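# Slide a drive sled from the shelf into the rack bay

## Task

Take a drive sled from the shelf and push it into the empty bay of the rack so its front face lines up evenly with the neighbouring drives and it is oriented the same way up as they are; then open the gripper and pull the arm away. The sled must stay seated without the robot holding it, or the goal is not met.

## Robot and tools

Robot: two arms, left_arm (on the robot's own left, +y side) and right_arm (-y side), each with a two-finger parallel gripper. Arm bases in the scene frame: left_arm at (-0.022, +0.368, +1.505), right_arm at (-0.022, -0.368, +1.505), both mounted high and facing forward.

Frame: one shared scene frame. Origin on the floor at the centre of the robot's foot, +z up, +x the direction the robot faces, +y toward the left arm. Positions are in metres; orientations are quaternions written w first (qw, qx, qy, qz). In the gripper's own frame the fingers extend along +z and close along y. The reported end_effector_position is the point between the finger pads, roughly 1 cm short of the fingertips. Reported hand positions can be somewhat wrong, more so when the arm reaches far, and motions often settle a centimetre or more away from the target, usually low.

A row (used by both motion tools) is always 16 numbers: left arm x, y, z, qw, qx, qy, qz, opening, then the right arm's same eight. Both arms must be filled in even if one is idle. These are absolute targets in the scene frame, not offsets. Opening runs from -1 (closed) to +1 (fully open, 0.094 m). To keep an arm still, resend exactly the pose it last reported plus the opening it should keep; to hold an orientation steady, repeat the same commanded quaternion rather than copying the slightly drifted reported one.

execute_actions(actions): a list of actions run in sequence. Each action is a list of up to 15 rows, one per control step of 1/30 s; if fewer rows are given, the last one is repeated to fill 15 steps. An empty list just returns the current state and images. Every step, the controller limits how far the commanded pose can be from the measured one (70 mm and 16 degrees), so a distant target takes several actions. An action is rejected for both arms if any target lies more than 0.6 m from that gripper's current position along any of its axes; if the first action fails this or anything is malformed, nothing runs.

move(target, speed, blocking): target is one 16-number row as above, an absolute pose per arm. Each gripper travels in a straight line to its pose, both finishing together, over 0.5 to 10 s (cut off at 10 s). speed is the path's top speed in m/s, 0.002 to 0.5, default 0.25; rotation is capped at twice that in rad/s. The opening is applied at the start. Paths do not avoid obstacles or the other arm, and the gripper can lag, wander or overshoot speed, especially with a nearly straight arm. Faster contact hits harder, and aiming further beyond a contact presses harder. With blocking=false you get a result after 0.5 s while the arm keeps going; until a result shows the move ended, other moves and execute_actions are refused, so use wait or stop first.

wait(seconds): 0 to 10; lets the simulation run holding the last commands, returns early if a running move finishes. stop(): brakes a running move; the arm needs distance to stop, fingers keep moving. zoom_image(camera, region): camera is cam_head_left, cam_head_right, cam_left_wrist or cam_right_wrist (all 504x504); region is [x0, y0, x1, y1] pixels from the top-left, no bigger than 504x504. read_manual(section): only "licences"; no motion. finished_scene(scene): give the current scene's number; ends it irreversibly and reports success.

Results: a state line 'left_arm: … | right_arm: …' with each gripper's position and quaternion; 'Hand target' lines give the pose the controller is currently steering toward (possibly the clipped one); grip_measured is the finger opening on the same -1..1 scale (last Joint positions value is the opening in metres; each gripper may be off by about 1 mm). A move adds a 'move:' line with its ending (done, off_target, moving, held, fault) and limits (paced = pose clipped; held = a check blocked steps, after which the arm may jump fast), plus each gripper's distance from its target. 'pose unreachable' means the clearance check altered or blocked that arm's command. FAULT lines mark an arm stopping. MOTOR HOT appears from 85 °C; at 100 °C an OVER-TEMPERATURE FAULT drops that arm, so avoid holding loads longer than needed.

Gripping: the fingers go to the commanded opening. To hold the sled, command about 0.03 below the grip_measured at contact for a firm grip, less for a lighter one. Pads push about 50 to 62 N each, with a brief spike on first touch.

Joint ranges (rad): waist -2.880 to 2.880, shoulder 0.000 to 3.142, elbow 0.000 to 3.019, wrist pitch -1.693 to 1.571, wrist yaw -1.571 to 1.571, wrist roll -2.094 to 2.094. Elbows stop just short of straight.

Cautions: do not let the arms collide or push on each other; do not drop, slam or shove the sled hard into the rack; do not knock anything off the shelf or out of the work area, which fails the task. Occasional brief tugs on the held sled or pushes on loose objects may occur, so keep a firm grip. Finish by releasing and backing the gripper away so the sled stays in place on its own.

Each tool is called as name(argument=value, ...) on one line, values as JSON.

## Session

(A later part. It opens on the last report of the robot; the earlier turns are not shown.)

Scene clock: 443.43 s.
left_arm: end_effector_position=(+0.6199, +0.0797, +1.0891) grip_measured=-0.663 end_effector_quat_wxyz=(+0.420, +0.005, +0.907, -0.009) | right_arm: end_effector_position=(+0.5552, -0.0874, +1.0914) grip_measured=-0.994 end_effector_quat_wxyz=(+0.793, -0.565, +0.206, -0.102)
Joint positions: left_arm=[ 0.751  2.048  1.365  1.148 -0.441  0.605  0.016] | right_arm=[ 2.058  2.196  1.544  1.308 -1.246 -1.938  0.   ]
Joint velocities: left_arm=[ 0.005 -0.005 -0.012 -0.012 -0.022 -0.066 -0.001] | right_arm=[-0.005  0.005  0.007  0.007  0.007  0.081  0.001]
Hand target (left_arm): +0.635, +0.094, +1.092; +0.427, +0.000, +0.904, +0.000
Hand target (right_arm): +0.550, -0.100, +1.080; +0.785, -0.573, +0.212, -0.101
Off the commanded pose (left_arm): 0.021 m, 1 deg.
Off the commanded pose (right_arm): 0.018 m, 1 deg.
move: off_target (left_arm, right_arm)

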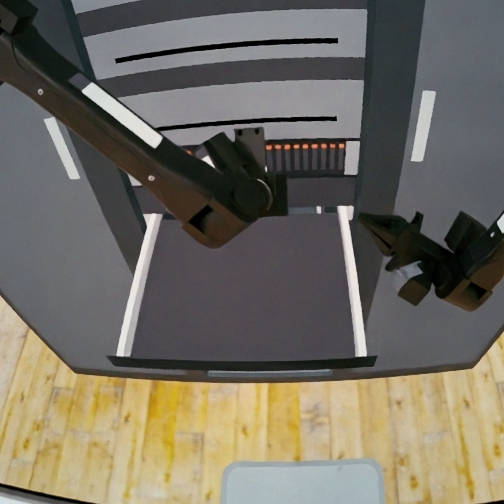

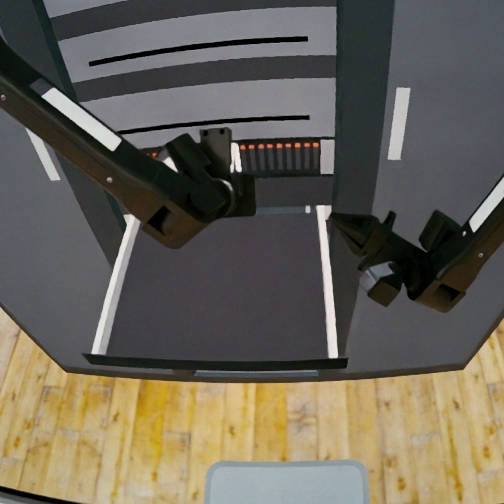

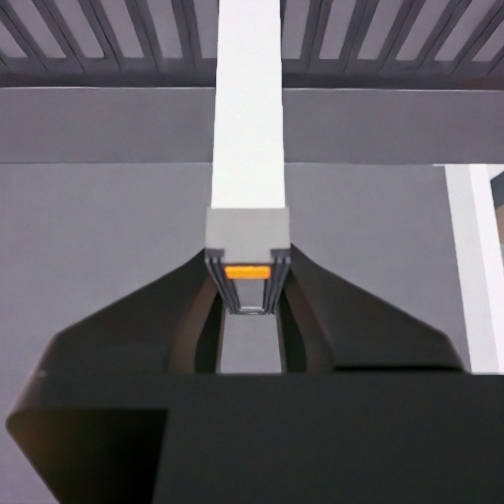

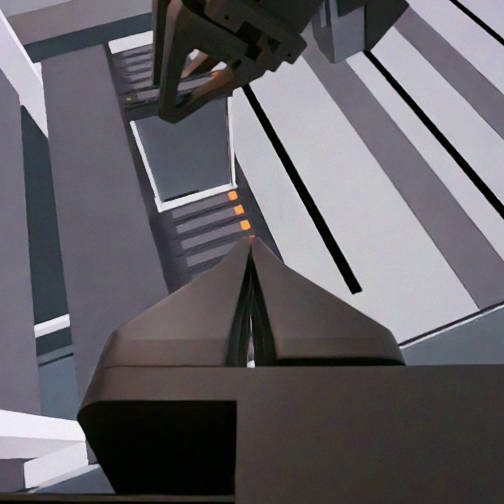

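Past the earlier blocking point. Continue.

move(target=[0.655,0.094,1.092,0.427,0,0.904,0,-0.7, 0.55,-0.10,1.08,0.78,-0.57,0.21,-0.10,-1], speed=0.015)

zoom_image(camera="cam_right_wrist", region=[60,40,300,280])

Scene clock: 450.60 s.
left_arm: end_effector_position=(+0.6210, +0.0764, +1.0840) grip_measured=-0.663 end_effector_quat_wxyz=(+0.409, +0.010, +0.913, -0.012) | right_arm: end_effector_position=(+0.5552, -0.0874, +1.0914) grip_measured=-0.994 end_effector_quat_wxyz=(+0.793, -0.565, +0.206, -0.102)
Joint positions: left_arm=[ 0.751  2.048  1.378  1.105 -0.448  0.598  0.016] | right_arm=[ 2.058  2.196  1.544  1.308 -1.246 -1.938  0.   ]
Joint velocities: left_arm=[-0.005 -0.005 -0.002 -0.017 -0.022  0.007  0.   ] | right_arm=[ 0.005  0.024 -0.002 -0.012  0.007  0.066 -0.001]
Hand target (left_arm): +0.654, +0.095, +1.093; +0.427, +0.000, +0.904, +0.000
Hand target (right_arm): +0.550, -0.100, +1.080; +0.785, -0.573, +0.212, -0.101
Off the commanded pose (left_arm): 0.039 m, 3 deg.
Off the commanded pose (right_arm): 0.018 m, 1 deg.
move: off_target (left_arm, right_arm)

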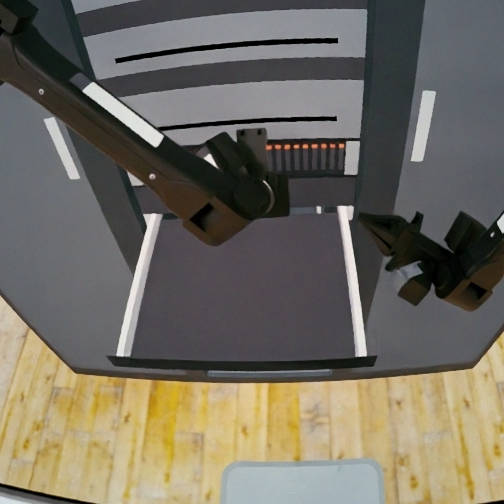

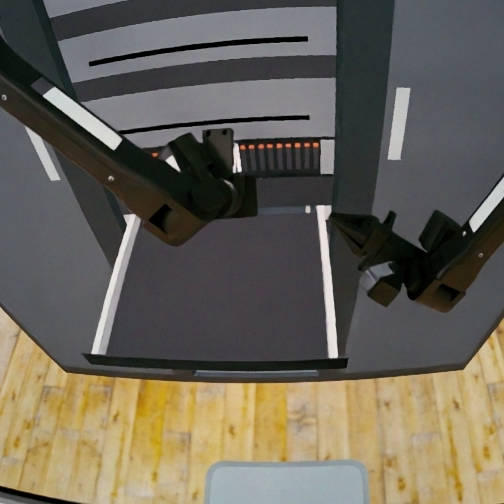

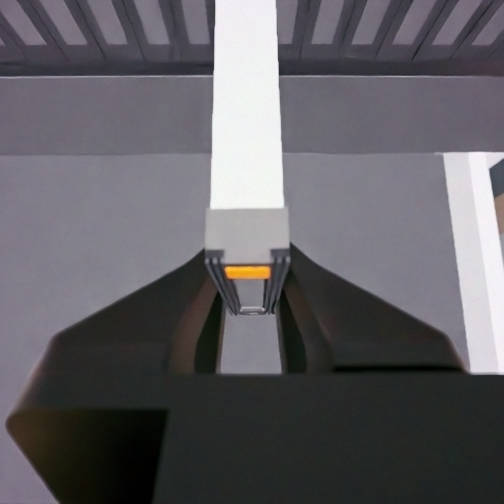

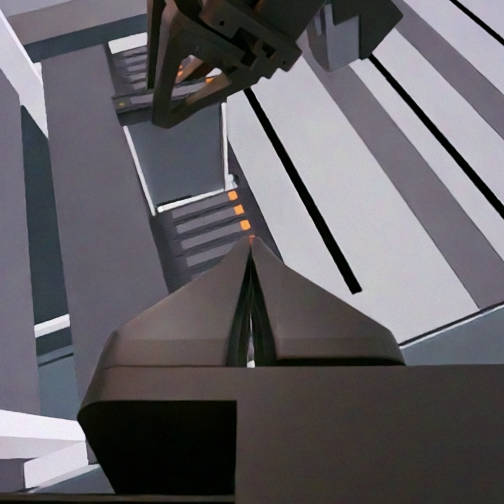

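Region (60, 40, 300, 280) of cam_right_wrist's 504x504 image, scaled by 2.100, with more detail than that image has.

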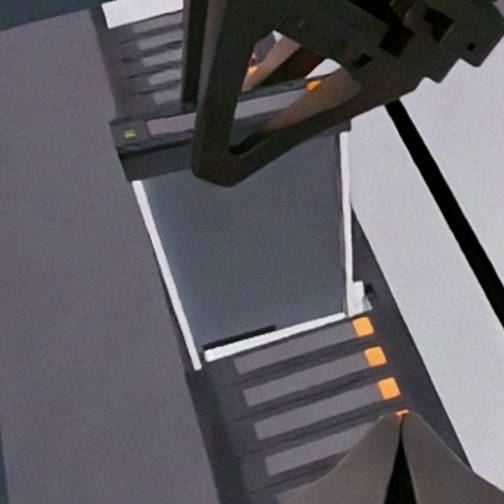

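move(target=[0.60,0.094,1.094,0.427,0,0.904,0,-0.7, 0.55,-0.10,1.08,0.78,-0.57,0.21,-0.10,-1], speed=0.03)

move(target=[0.632,0.092,1.095,0.429,0,0.903,0,-0.7, 0.55,-0.10,1.08,0.78,-0.57,0.21,-0.10,-1], speed=0.02)

zoom_image(camera="cam_right_wrist", region=[130,140,270,240])

zoom_image(camera="cam_left_wrist", region=[100,0,400,150])

Scene clock: 466.83 s.
left_arm: end_effector_position=(+0.5936, +0.0835, +1.0916) grip_measured=-0.663 end_effector_quat_wxyz=(+0.418, +0.004, +0.909, -0.008) | right_arm: end_effector_position=(+0.5552, -0.0874, +1.0914) grip_measured=-0.994 end_effector_quat_wxyz=(+0.793, -0.565, +0.206, -0.102)
Joint positions: left_arm=[ 0.751  2.048  1.297  1.212 -0.447  0.601  0.016] | right_arm=[ 2.058  2.196  1.544  1.308 -1.246 -1.938  0.   ]
Joint velocities: left_arm=[ 0.005 -0.015  0.002  0.002  0.007 -0.007  0.   ] | right_arm=[-0.005 -0.005 -0.007 -0.002 -0.007 -0.066 -0.   ]
Hand target (left_arm): +0.600, +0.094, +1.094; +0.427, -0.000, +0.904, +0.000
Hand target (right_arm): +0.550, -0.100, +1.080; +0.785, -0.573, +0.212, -0.101
Off the commanded pose (left_arm): 0.013 m, 2 deg.
Off the commanded pose (right_arm): 0.018 m, 1 deg.
move: off_target (left_arm, right_arm)

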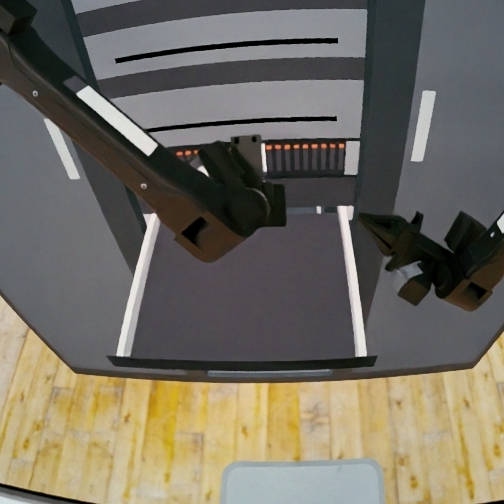

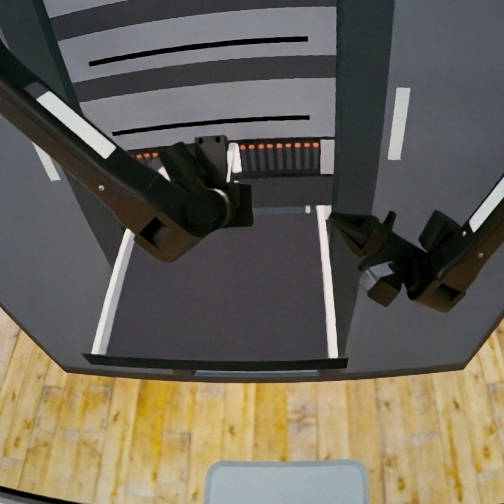

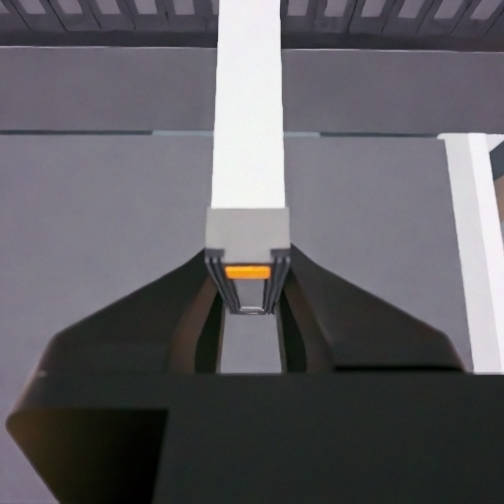

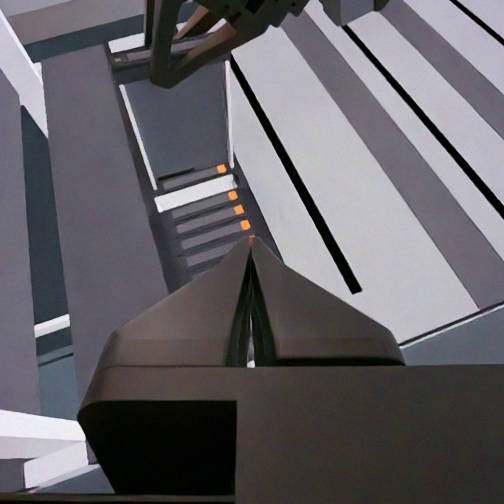

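Scene clock: 469.03 s.
left_arm: end_effector_position=(+0.6154, +0.0815, +1.0895) grip_measured=-0.663 end_effector_quat_wxyz=(+0.420, +0.003, +0.908, -0.006) | right_arm: end_effector_position=(+0.5552, -0.0874, +1.0914) grip_measured=-0.994 end_effector_quat_wxyz=(+0.793, -0.565, +0.206, -0.102)
Joint positions: left_arm=[ 0.751  2.048  1.353  1.162 -0.447  0.604  0.016] | right_arm=[ 2.058  2.196  1.544  1.308 -1.246 -1.938  0.   ]
Joint velocities: left_arm=[-0.005 -0.005 -0.012 -0.007 -0.022 -0.007 -0.   ] | right_arm=[ 0.005 -0.005  0.012  0.002  0.007 -0.037 -0.001]
Hand target (left_arm): +0.632, +0.092, +1.095; +0.429, +0.000, +0.903, +0.000
Hand target (right_arm): +0.550, -0.100, +1.080; +0.785, -0.573, +0.212, -0.101
Off the commanded pose (left_arm): 0.020 m, 1 deg.
Off the commanded pose (right_arm): 0.018 m, 1 deg.
move: off_target (left_arm, right_arm)

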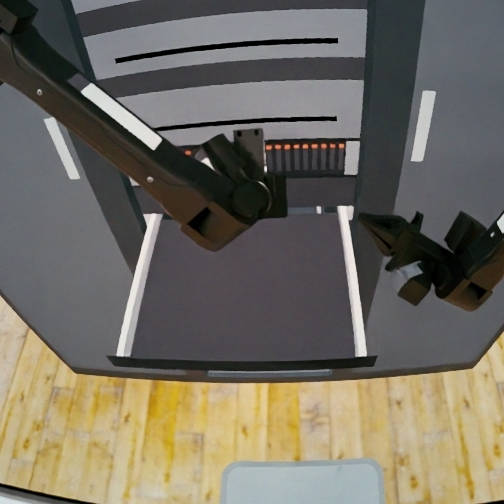

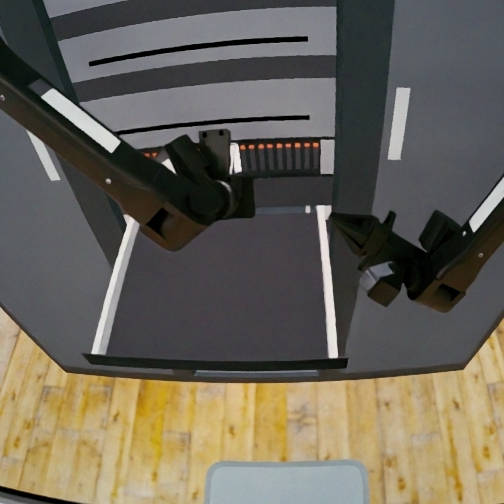

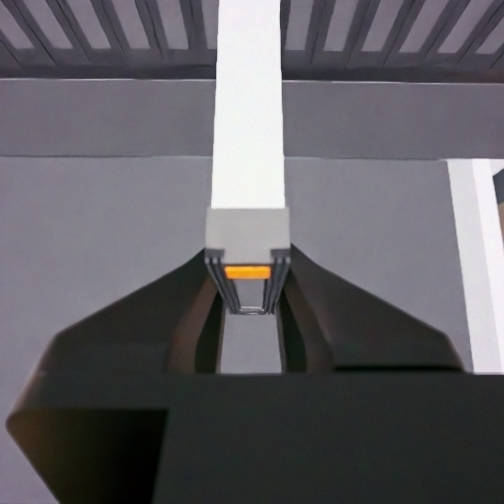

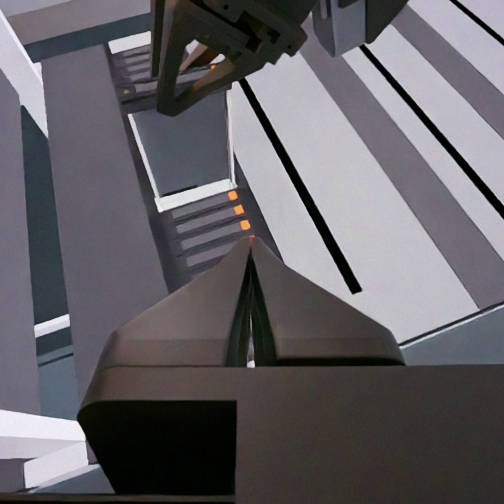

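Region (130, 140, 270, 240) of cam_right_wrist's 504x504 image, scaled by 3.600, with more detail than that image has; it fills the top 360 rows of this view, and the rest is white.

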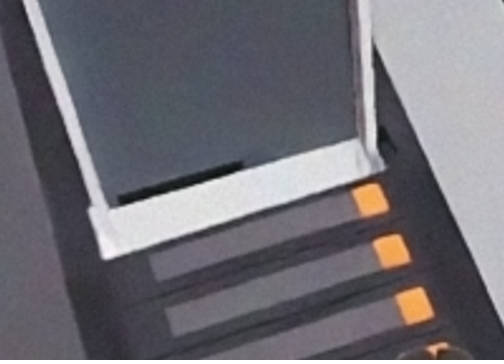

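Region (100, 0, 400, 150) of cam_left_wrist's 504x504 image, scaled by 1.680, with more detail than that image has.

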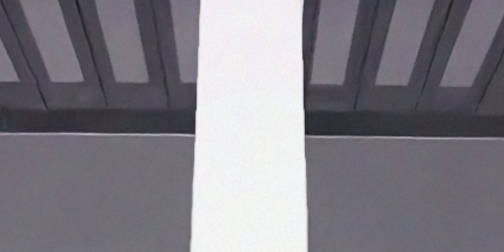

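move(target=[0.632,0.086,1.102,0.429,0,0.903,0,-0.7, 0.55,-0.10,1.08,0.78,-0.57,0.21,-0.10,-1], speed=0.01)

Scene clock: 480.97 s.
left_arm: end_effector_position=(+0.6151, +0.0822, +1.0892) grip_measured=-0.663 end_effector_quat_wxyz=(+0.418, +0.006, +0.908, -0.003) | right_arm: end_effector_position=(+0.5552, -0.0874, +1.0914) grip_measured=-0.994 end_effector_quat_wxyz=(+0.793, -0.565, +0.206, -0.102)
Joint positions: left_arm=[ 0.751  2.048  1.353  1.162 -0.452  0.612  0.016] | right_arm=[ 2.058  2.196  1.544  1.308 -1.246 -1.938  0.   ]
Joint velocities: left_arm=[-0.015 -0.015 -0.017 -0.002  0.037 -0.022 -0.   ] | right_arm=[-0.005  0.005  0.007  0.012  0.037 -0.081  0.   ]
Hand target (left_arm): +0.632, +0.086, +1.102; +0.429, -0.000, +0.903, +0.000
Hand target (right_arm): +0.550, -0.100, +1.080; +0.785, -0.573, +0.212, -0.101
Off the commanded pose (left_arm): 0.022 m, 2 deg.
Off the commanded pose (right_arm): 0.018 m, 1 deg.
move: off_target (left_arm, right_arm)

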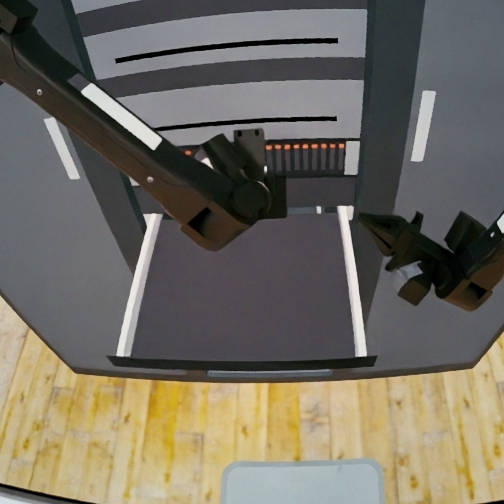

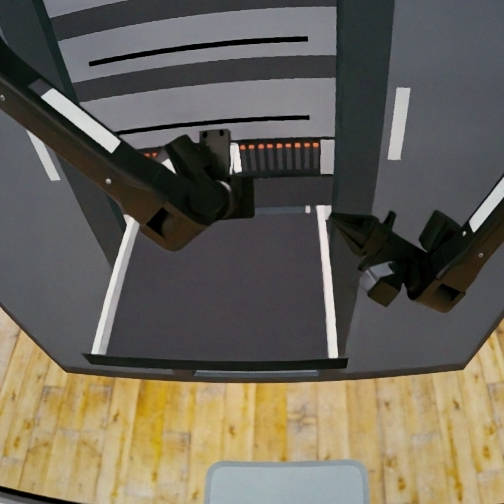

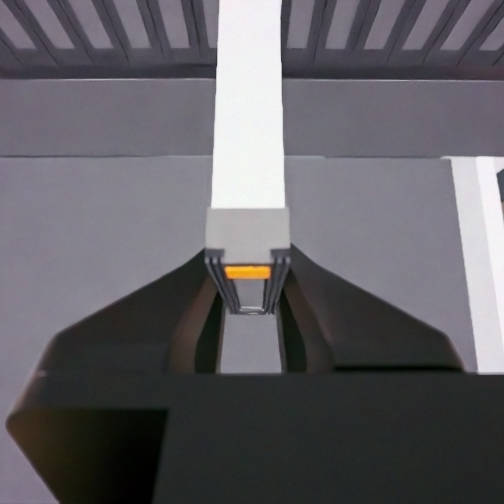

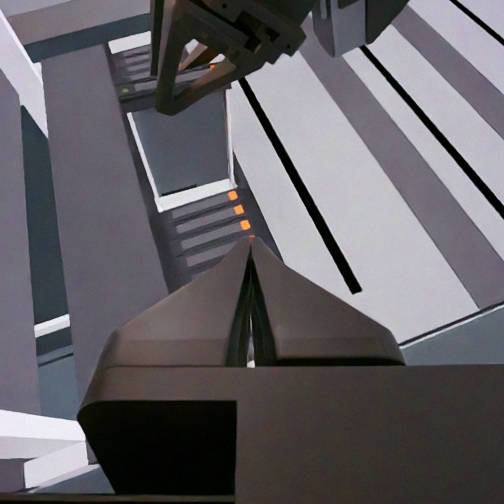

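move(target=[0.632,0.081,1.107,0.429,0,0.903,0,-0.7, 0.55,-0.10,1.08,0.78,-0.57,0.21,-0.10,-1], speed=0.01)

Scene clock: 490.50 s.
left_arm: end_effector_position=(+0.6144, +0.0836, +1.0884) grip_measured=-0.663 end_effector_quat_wxyz=(+0.416, +0.007, +0.909, +0.002) | right_arm: end_effector_position=(+0.5552, -0.0874, +1.0914) grip_measured=-0.994 end_effector_quat_wxyz=(+0.793, -0.565, +0.206, -0.102)
Joint positions: left_arm=[ 0.751  2.048  1.353  1.162 -0.462  0.619  0.016] | right_arm=[ 2.058  2.196  1.544  1.308 -1.246 -1.938  0.   ]
Joint velocities: left_arm=[ 0.005 -0.005 -0.017 -0.007 -0.11   0.022  0.001] | right_arm=[-0.005  0.005 -0.007  0.002 -0.022 -0.051  0.001]
Hand target (left_arm): +0.632, +0.081, +1.107; +0.429, -0.000, +0.903, +0.000
Hand target (right_arm): +0.550, -0.100, +1.080; +0.785, -0.573, +0.212, -0.101
Off the commanded pose (left_arm): 0.026 m, 2 deg.
Off the commanded pose (right_arm): 0.018 m, 1 deg.
move: off_target (left_arm, right_arm)

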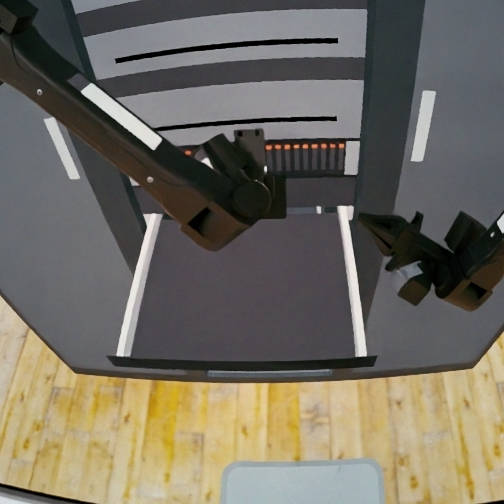

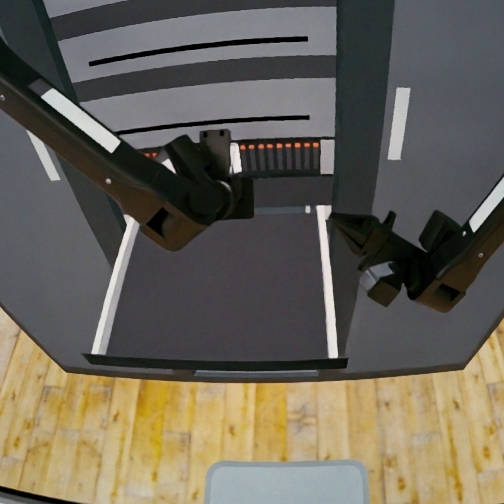

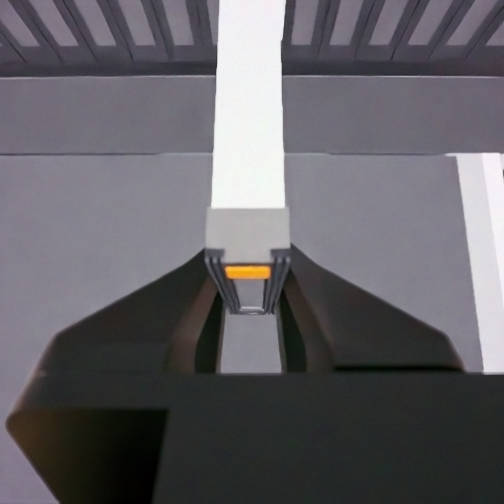

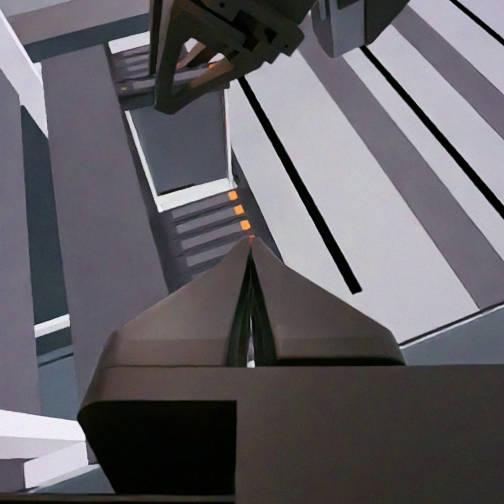

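move(target=[0.632,0.077,1.111,0.432,0,0.902,-0.004,-0.7, 0.55,-0.10,1.08,0.78,-0.57,0.21,-0.10,-1], speed=0.01)

Scene clock: 500.00 s.
left_arm: end_effector_position=(+0.6144, +0.0836, +1.0884) grip_measured=-0.663 end_effector_quat_wxyz=(+0.416, +0.007, +0.909, +0.003) | right_arm: end_effector_position=(+0.5552, -0.0874, +1.0914) grip_measured=-0.994 end_effector_quat_wxyz=(+0.793, -0.565, +0.206, -0.102)
Joint positions: left_arm=[ 0.751  2.048  1.353  1.162 -0.462  0.619  0.016] | right_arm=[ 2.058  2.196  1.544  1.308 -1.246 -1.938  0.   ]
Joint velocities: left_arm=[-0.005  0.005 -0.002 -0.002 -0.037  0.11   0.   ] | right_arm=[ 0.005 -0.005  0.002 -0.002 -0.022 -0.037  0.001]
Hand target (left_arm): +0.632, +0.077, +1.111; +0.432, -0.000, +0.902, -0.004
Hand target (right_arm): +0.550, -0.100, +1.080; +0.785, -0.573, +0.212, -0.101
Off the commanded pose (left_arm): 0.029 m, 2 deg.
Off the commanded pose (right_arm): 0.018 m, 1 deg.
move: off_target (left_arm, right_arm)

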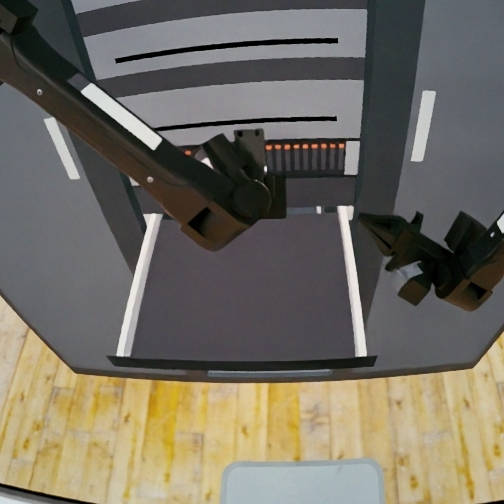

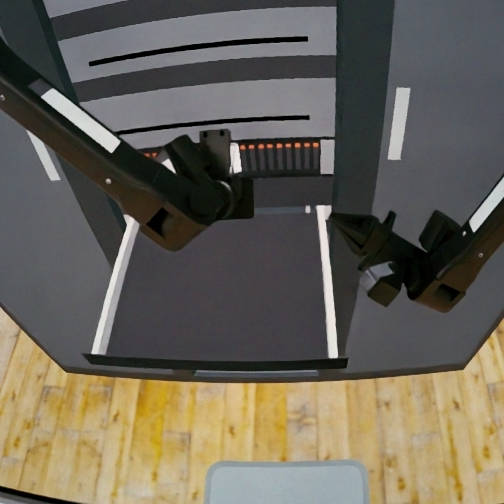

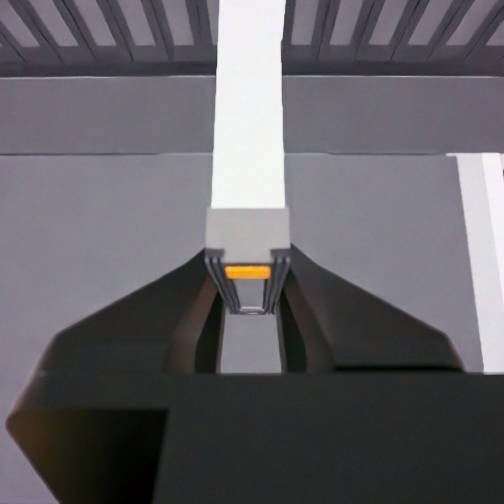

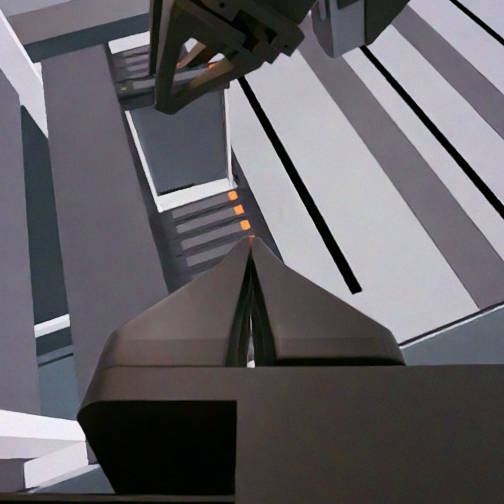

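execute_actions(actions=[[[0.632,0.074,1.114,0.432,0,0.902,-0.004,-0.7, 0.55,-0.10,1.08,0.78,-0.57,0.21,-0.10,-1]],[[0.632,0.072,1.116,0.432,0,0.902,-0.004,-0.7, 0.55,-0.10,1.08,0.78,-0.57,0.21,-0.10,-1]]])

Scene clock: 505.23 s.
left_arm: end_effector_position=(+0.6144, +0.0774, +1.0935) grip_measured=-0.663 end_effector_quat_wxyz=(+0.416, +0.009, +0.909, +0.001) | right_arm: end_effector_position=(+0.5552, -0.0874, +1.0914) grip_measured=-0.994 end_effector_quat_wxyz=(+0.793, -0.565, +0.206, -0.102)
Joint positions: left_arm=[ 0.739  2.048  1.353  1.162 -0.468  0.626  0.016] | right_arm=[ 2.058  2.196  1.544  1.308 -1.246 -1.938  0.   ]
Joint velocities: left_arm=[-0.005 -0.005 -0.002  0.002  0.022 -0.066 -0.001] | right_arm=[-0.005 -0.015 -0.002 -0.027 -0.007  0.007 -0.001]
Hand target (left_arm): +0.632, +0.072, +1.116; +0.432, -0.000, +0.902, -0.004
Hand target (right_arm): +0.550, -0.100, +1.080; +0.785, -0.573, +0.212, -0.101
Off the commanded pose (left_arm): 0.029 m, 2 deg.
Off the commanded pose (right_arm): 0.018 m, 1 deg.

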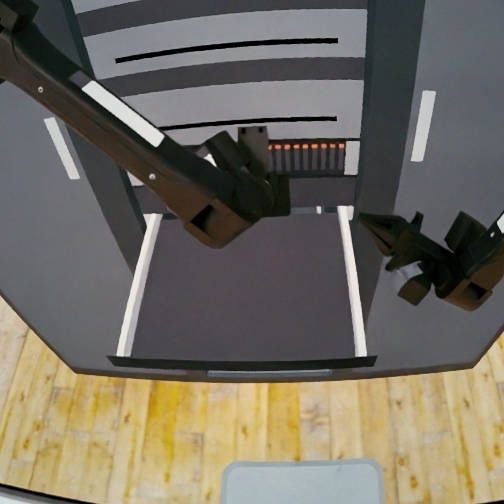

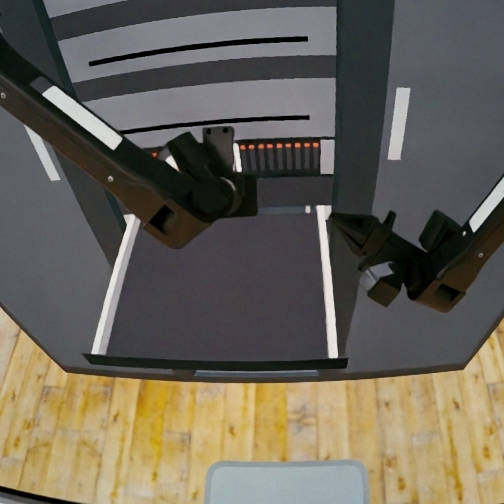

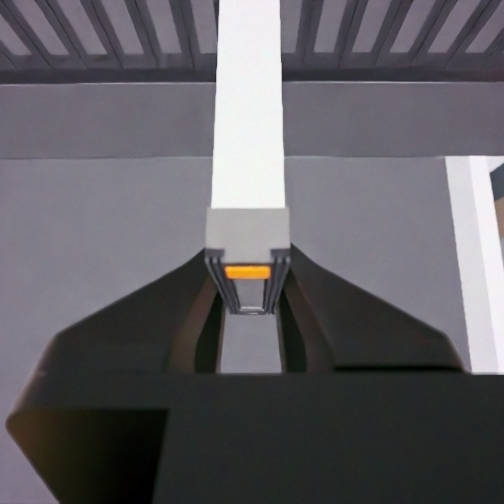

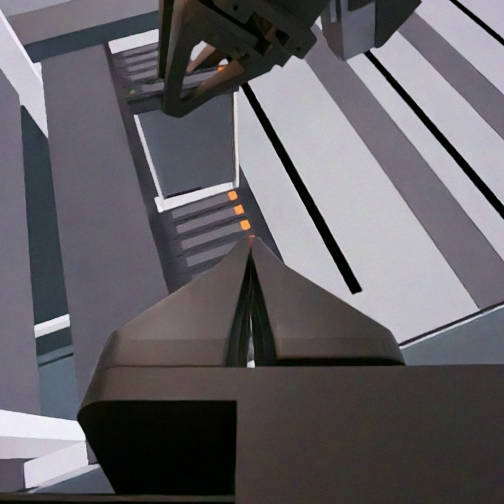

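zoom_image(camera="cam_right_wrist", region=[110,90,270,240])

zoom_image(camera="cam_left_wrist", region=[100,0,400,150])

Region (110, 90, 270, 240) of cam_right_wrist's 504x504 image, scaled by 3.150, with more detail than that image has; it fills the top 472 rows of this view, and the rest is white.

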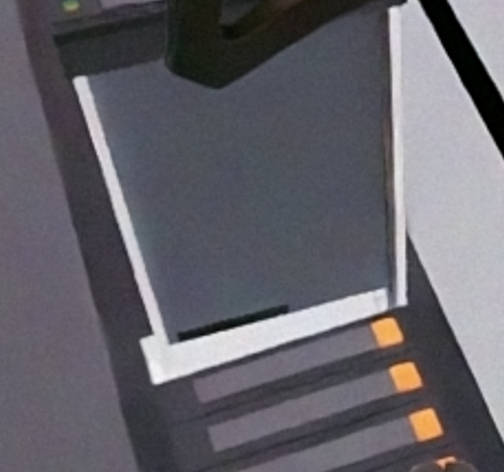

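Region (100, 0, 400, 150) of cam_left_wrist's 504x504 image, scaled by 1.680, with more detail than that image has.

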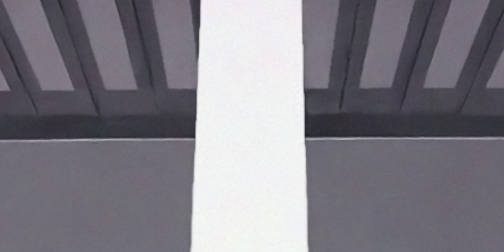

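execute_actions(actions=[[[0.635,0.072,1.115,0.432,0,0.902,-0.004,-0.7, 0.55,-0.10,1.08,0.78,-0.57,0.21,-0.10,-1]],[[0.638,0.072,1.115,0.432,0,0.902,-0.004,-0.7, 0.55,-0.10,1.08,0.78,-0.57,0.21,-0.10,-1]],[[0.641,0.072,1.115,0.432,0,0.902,-0.004,-0.7, 0.55,-0.10,1.08,0.78,-0.57,0.21,-0.10,-1]],[[0.644,0.072,1.115,0.432,0,0.902,-0.004,-0.7, 0.55,-0.10,1.08,0.78,-0.57,0.21,-0.10,-1]]])

zoom_image(camera="cam_right_wrist", region=[110,90,270,240])

Scene clock: 520.73 s.
left_arm: end_effector_position=(+0.6237, +0.0772, +1.0930) grip_measured=-0.663 end_effector_quat_wxyz=(+0.417, +0.008, +0.909, +0.002) | right_arm: end_effector_position=(+0.5552, -0.0874, +1.0914) grip_measured=-0.994 end_effector_quat_wxyz=(+0.793, -0.565, +0.206, -0.102)
Joint positions: left_arm=[ 0.739  2.048  1.376  1.143 -0.471  0.626  0.016] | right_arm=[ 2.058  2.196  1.544  1.308 -1.246 -1.938  0.   ]
Joint velocities: left_arm=[-0.005 -0.005  0.002 -0.012  0.007  0.007 -0.   ] | right_arm=[ 0.005 -0.015 -0.002  0.002 -0.022 -0.037  0.001]
Hand target (left_arm): +0.644, +0.072, +1.115; +0.432, -0.000, +0.902, -0.004
Hand target (right_arm): +0.550, -0.100, +1.080; +0.785, -0.573, +0.212, -0.101
Off the commanded pose (left_arm): 0.030 m, 2 deg.
Off the commanded pose (right_arm): 0.018 m, 1 deg.

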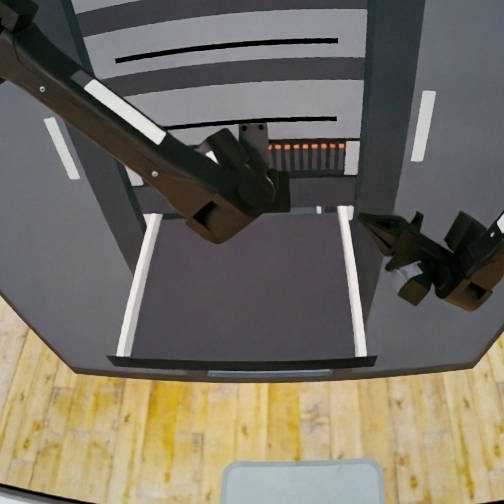

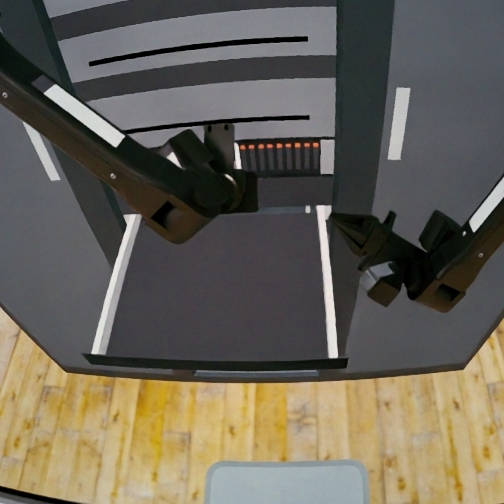

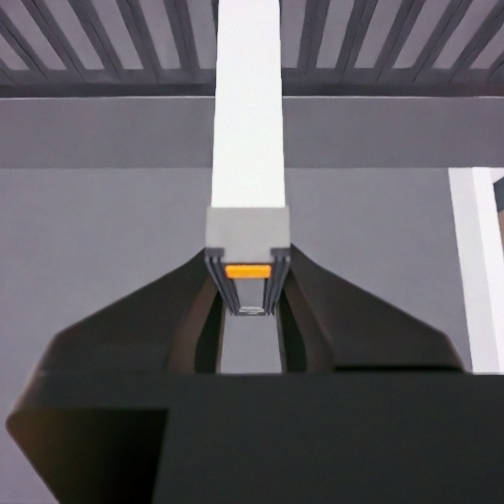

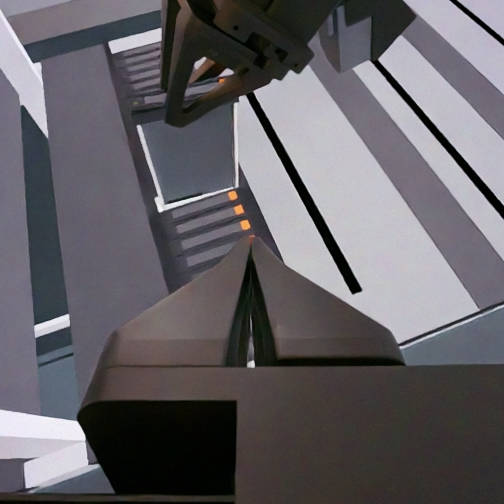

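Region (110, 90, 270, 240) of cam_right_wrist's 504x504 image, scaled by 3.150, with more detail than that image has; it fills the top 472 rows of this view, and the rest is white.

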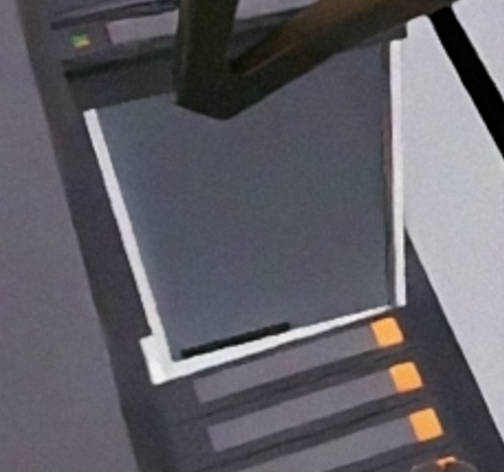

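execute_actions(actions=[[[0.642,0.072,1.114,0.428,0,0.904,-0.004,-0.7, 0.55,-0.10,1.08,0.78,-0.57,0.21,-0.10,-1]],[[0.642,0.072,1.113,0.424,0,0.906,-0.004,-0.7, 0.55,-0.10,1.08,0.78,-0.57,0.21,-0.10,-1]],[[0.645,0.072,1.113,0.424,0,0.906,-0.004,-0.7, 0.55,-0.10,1.08,0.78,-0.57,0.21,-0.10,-1]]])

zoom_image(camera="cam_right_wrist", region=[110,90,270,240])

Scene clock: 531.10 s.
left_arm: end_effector_position=(+0.6284, +0.0785, +1.0927) grip_measured=-0.663 end_effector_quat_wxyz=(+0.412, +0.009, +0.911, +0.004) | right_arm: end_effector_position=(+0.5552, -0.0874, +1.0914) grip_measured=-0.994 end_effector_quat_wxyz=(+0.793, -0.565, +0.206, -0.102)
Joint positions: left_arm=[ 0.739  2.041  1.385  1.119 -0.478  0.626  0.016] | right_arm=[ 2.058  2.196  1.544  1.308 -1.246 -1.938  0.   ]
Joint velocities: left_arm=[-0.005 -0.005 -0.007  0.002  0.007  0.051 -0.001] | right_arm=[-0.005  0.005 -0.007  0.002 -0.066 -0.081 -0.   ]
Hand target (left_arm): +0.645, +0.072, +1.113; +0.424, -0.000, +0.906, -0.004
Hand target (right_arm): +0.550, -0.100, +1.080; +0.785, -0.573, +0.212, -0.101
Off the commanded pose (left_arm): 0.027 m, 2 deg.
Off the commanded pose (right_arm): 0.018 m, 1 deg.

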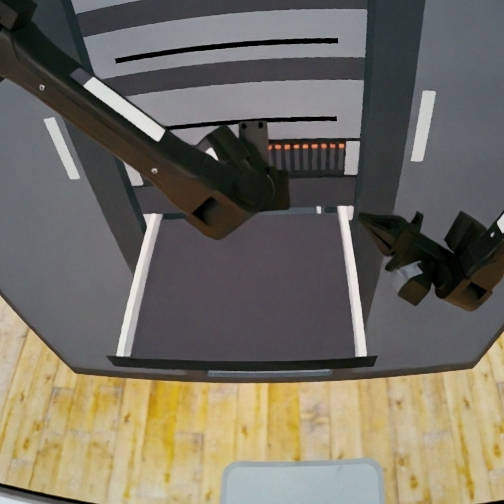

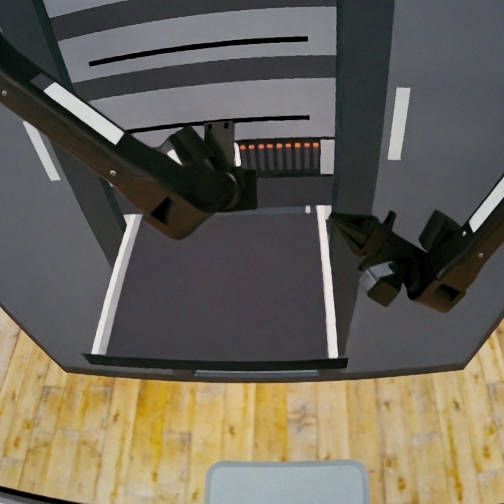

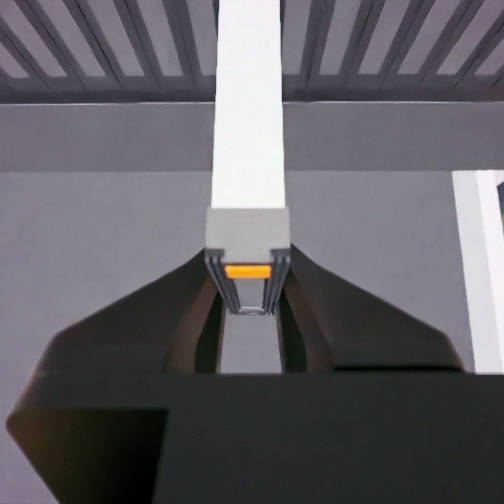

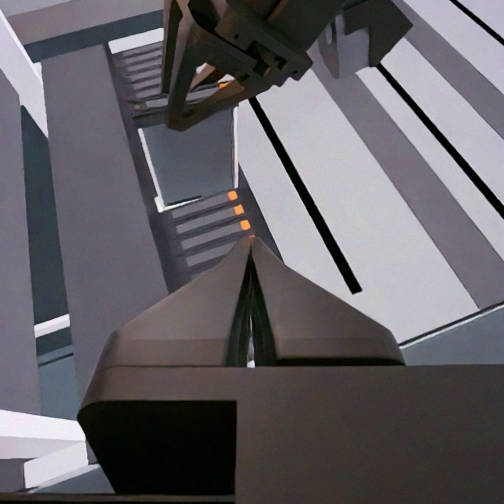

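Region (110, 90, 270, 240) of cam_right_wrist's 504x504 image, scaled by 3.150, with more detail than that image has; it fills the top 472 rows of this view, and the rest is white.

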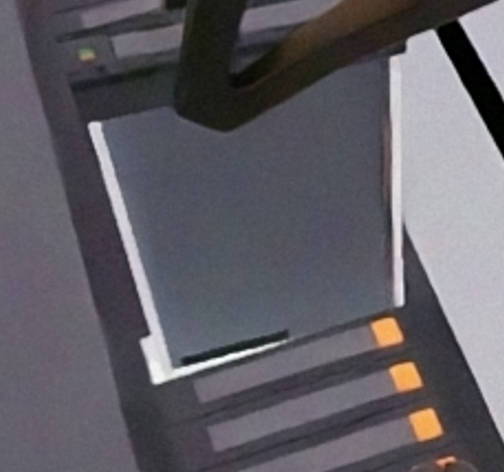

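execute_actions(actions=[[[0.650,0.072,1.112,0.424,0,0.906,-0.004,-0.7, 0.55,-0.10,1.08,0.78,-0.57,0.21,-0.10,-1]],[[0.655,0.072,1.111,0.424,0,0.906,-0.004,-0.7, 0.55,-0.10,1.08,0.78,-0.57,0.21,-0.10,-1]],[[0.660,0.072,1.110,0.424,0,0.906,-0.004,-0.7, 0.55,-0.10,1.08,0.78,-0.57,0.21,-0.10,-1]],[[0.665,0.072,1.109,0.424,0,0.906,-0.004,-0.7, 0.55,-0.10,1.08,0.78,-0.57,0.21,-0.10,-1]],[[0.670,0.072,1.108,0.424,0,0.906,-0.004,-0.7, 0.55,-0.10,1.08,0.78,-0.57,0.21,-0.10,-1]]])

Scene clock: 542.83 s.
left_arm: end_effector_position=(+0.6478, +0.0768, +1.0907) grip_measured=-0.663 end_effector_quat_wxyz=(+0.410, +0.007, +0.912, +0.003) | right_arm: end_effector_position=(+0.5552, -0.0874, +1.0914) grip_measured=-0.994 end_effector_quat_wxyz=(+0.793, -0.565, +0.206, -0.102)
Joint positions: left_arm=[ 0.739  2.041  1.437  1.063 -0.48   0.62   0.016] | right_arm=[ 2.058  2.196  1.544  1.308 -1.246 -1.938  0.   ]
Joint velocities: left_arm=[-0.005 -0.005  0.012 -0.012 -0.007 -0.037 -0.001] | right_arm=[ 0.005 -0.024 -0.027  0.007  0.095 -0.007 -0.   ]
Hand target (left_arm): +0.669, +0.072, +1.108; +0.424, -0.000, +0.906, -0.004
Hand target (right_arm): +0.550, -0.100, +1.080; +0.785, -0.573, +0.212, -0.101
Off the commanded pose (left_arm): 0.029 m, 2 deg.
Off the commanded pose (right_arm): 0.018 m, 1 deg.

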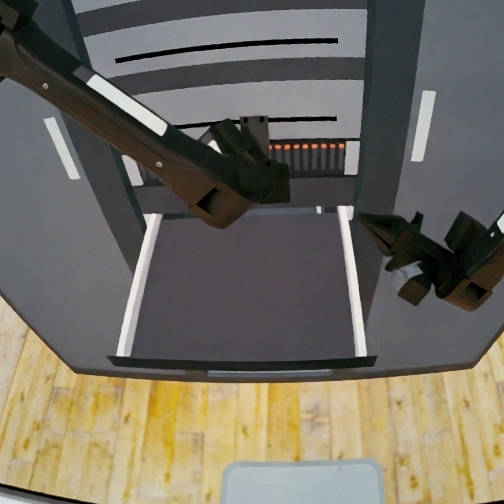

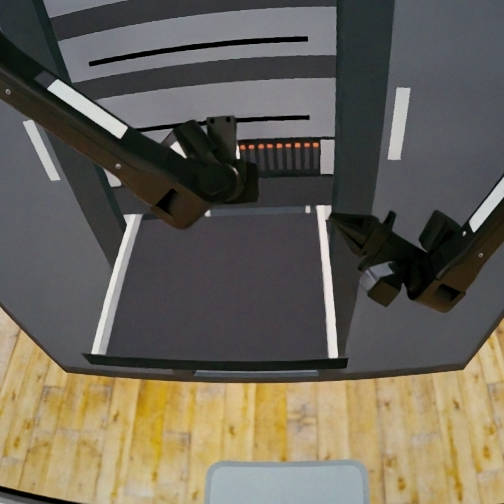

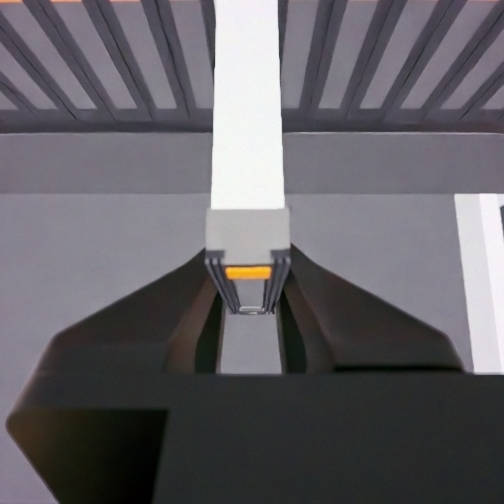

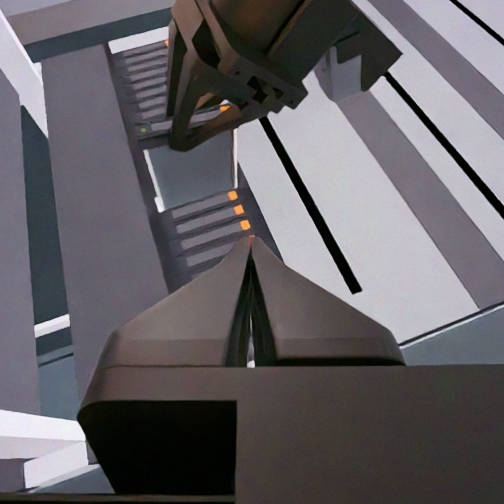

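execute_actions(actions=[[[0.675,0.072,1.108,0.424,0,0.906,-0.004,-0.7,0.55,-0.10,1.08,0.78,-0.57,0.21,-0.10,-1]],[[0.680,0.072,1.108,0.424,0,0.906,-0.004,-0.7,0.55,-0.10,1.08,0.78,-0.57,0.21,-0.10,-1]],[[0.685,0.072,1.108,0.424,0,0.906,-0.004,-0.7,0.55,-0.10,1.08,0.78,-0.57,0.21,-0.10,-1]],[[0.690,0.072,1.108,0.424,0,0.906,-0.004,-0.7,0.55,-0.10,1.08,0.78,-0.57,0.21,-0.10,-1]]])

Scene clock: 564.93 s.
left_arm: end_effector_position=(+0.6572, +0.0754, +1.0879) grip_measured=-0.663 end_effector_quat_wxyz=(+0.404, +0.006, +0.915, +0.001) | right_arm: end_effector_position=(+0.5552, -0.0874, +1.0914) grip_measured=-0.994 end_effector_quat_wxyz=(+0.793, -0.565, +0.206, -0.102)
Joint positions: left_arm=[ 0.739  2.041  1.468  1.018 -0.487  0.61   0.016] | right_arm=[ 2.058  2.196  1.544  1.308 -1.246 -1.938  0.   ]
Joint velocities: left_arm=[-0.005  0.005 -0.012 -0.007  0.022 -0.007 -0.001] | right_arm=[-0.005 -0.005  0.007 -0.007  0.007  0.051 -0.001]
Hand target (left_arm): +0.688, +0.073, +1.109; +0.424, -0.000, +0.906, -0.004
Hand target (right_arm): +0.550, -0.100, +1.080; +0.785, -0.573, +0.212, -0.101
Off the commanded pose (left_arm): 0.039 m, 3 deg.
Off the commanded pose (right_arm): 0.018 m, 1 deg.

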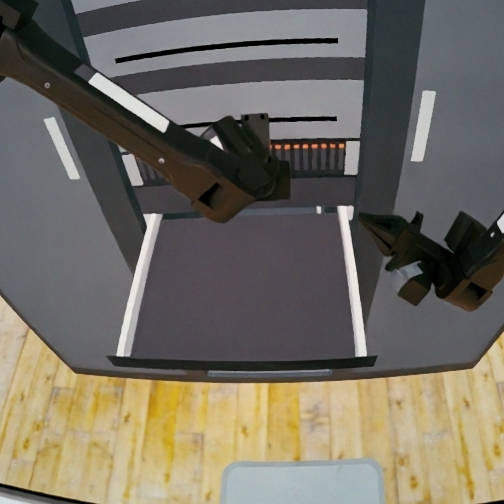

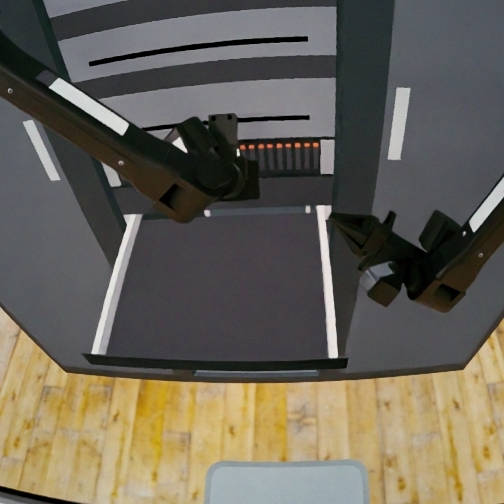

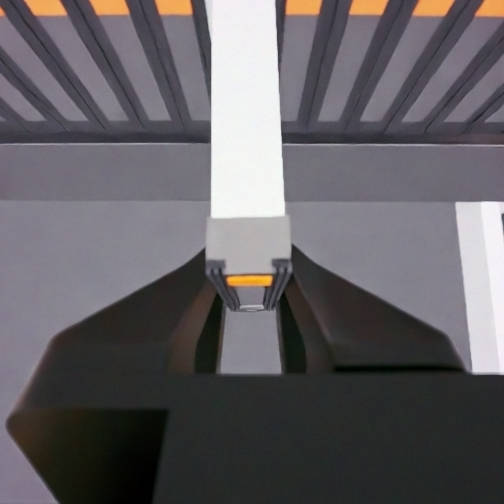

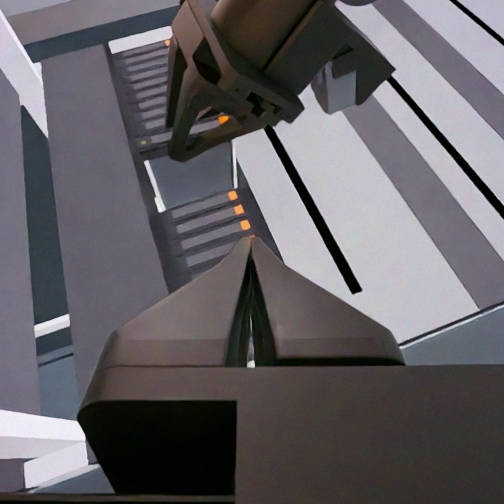

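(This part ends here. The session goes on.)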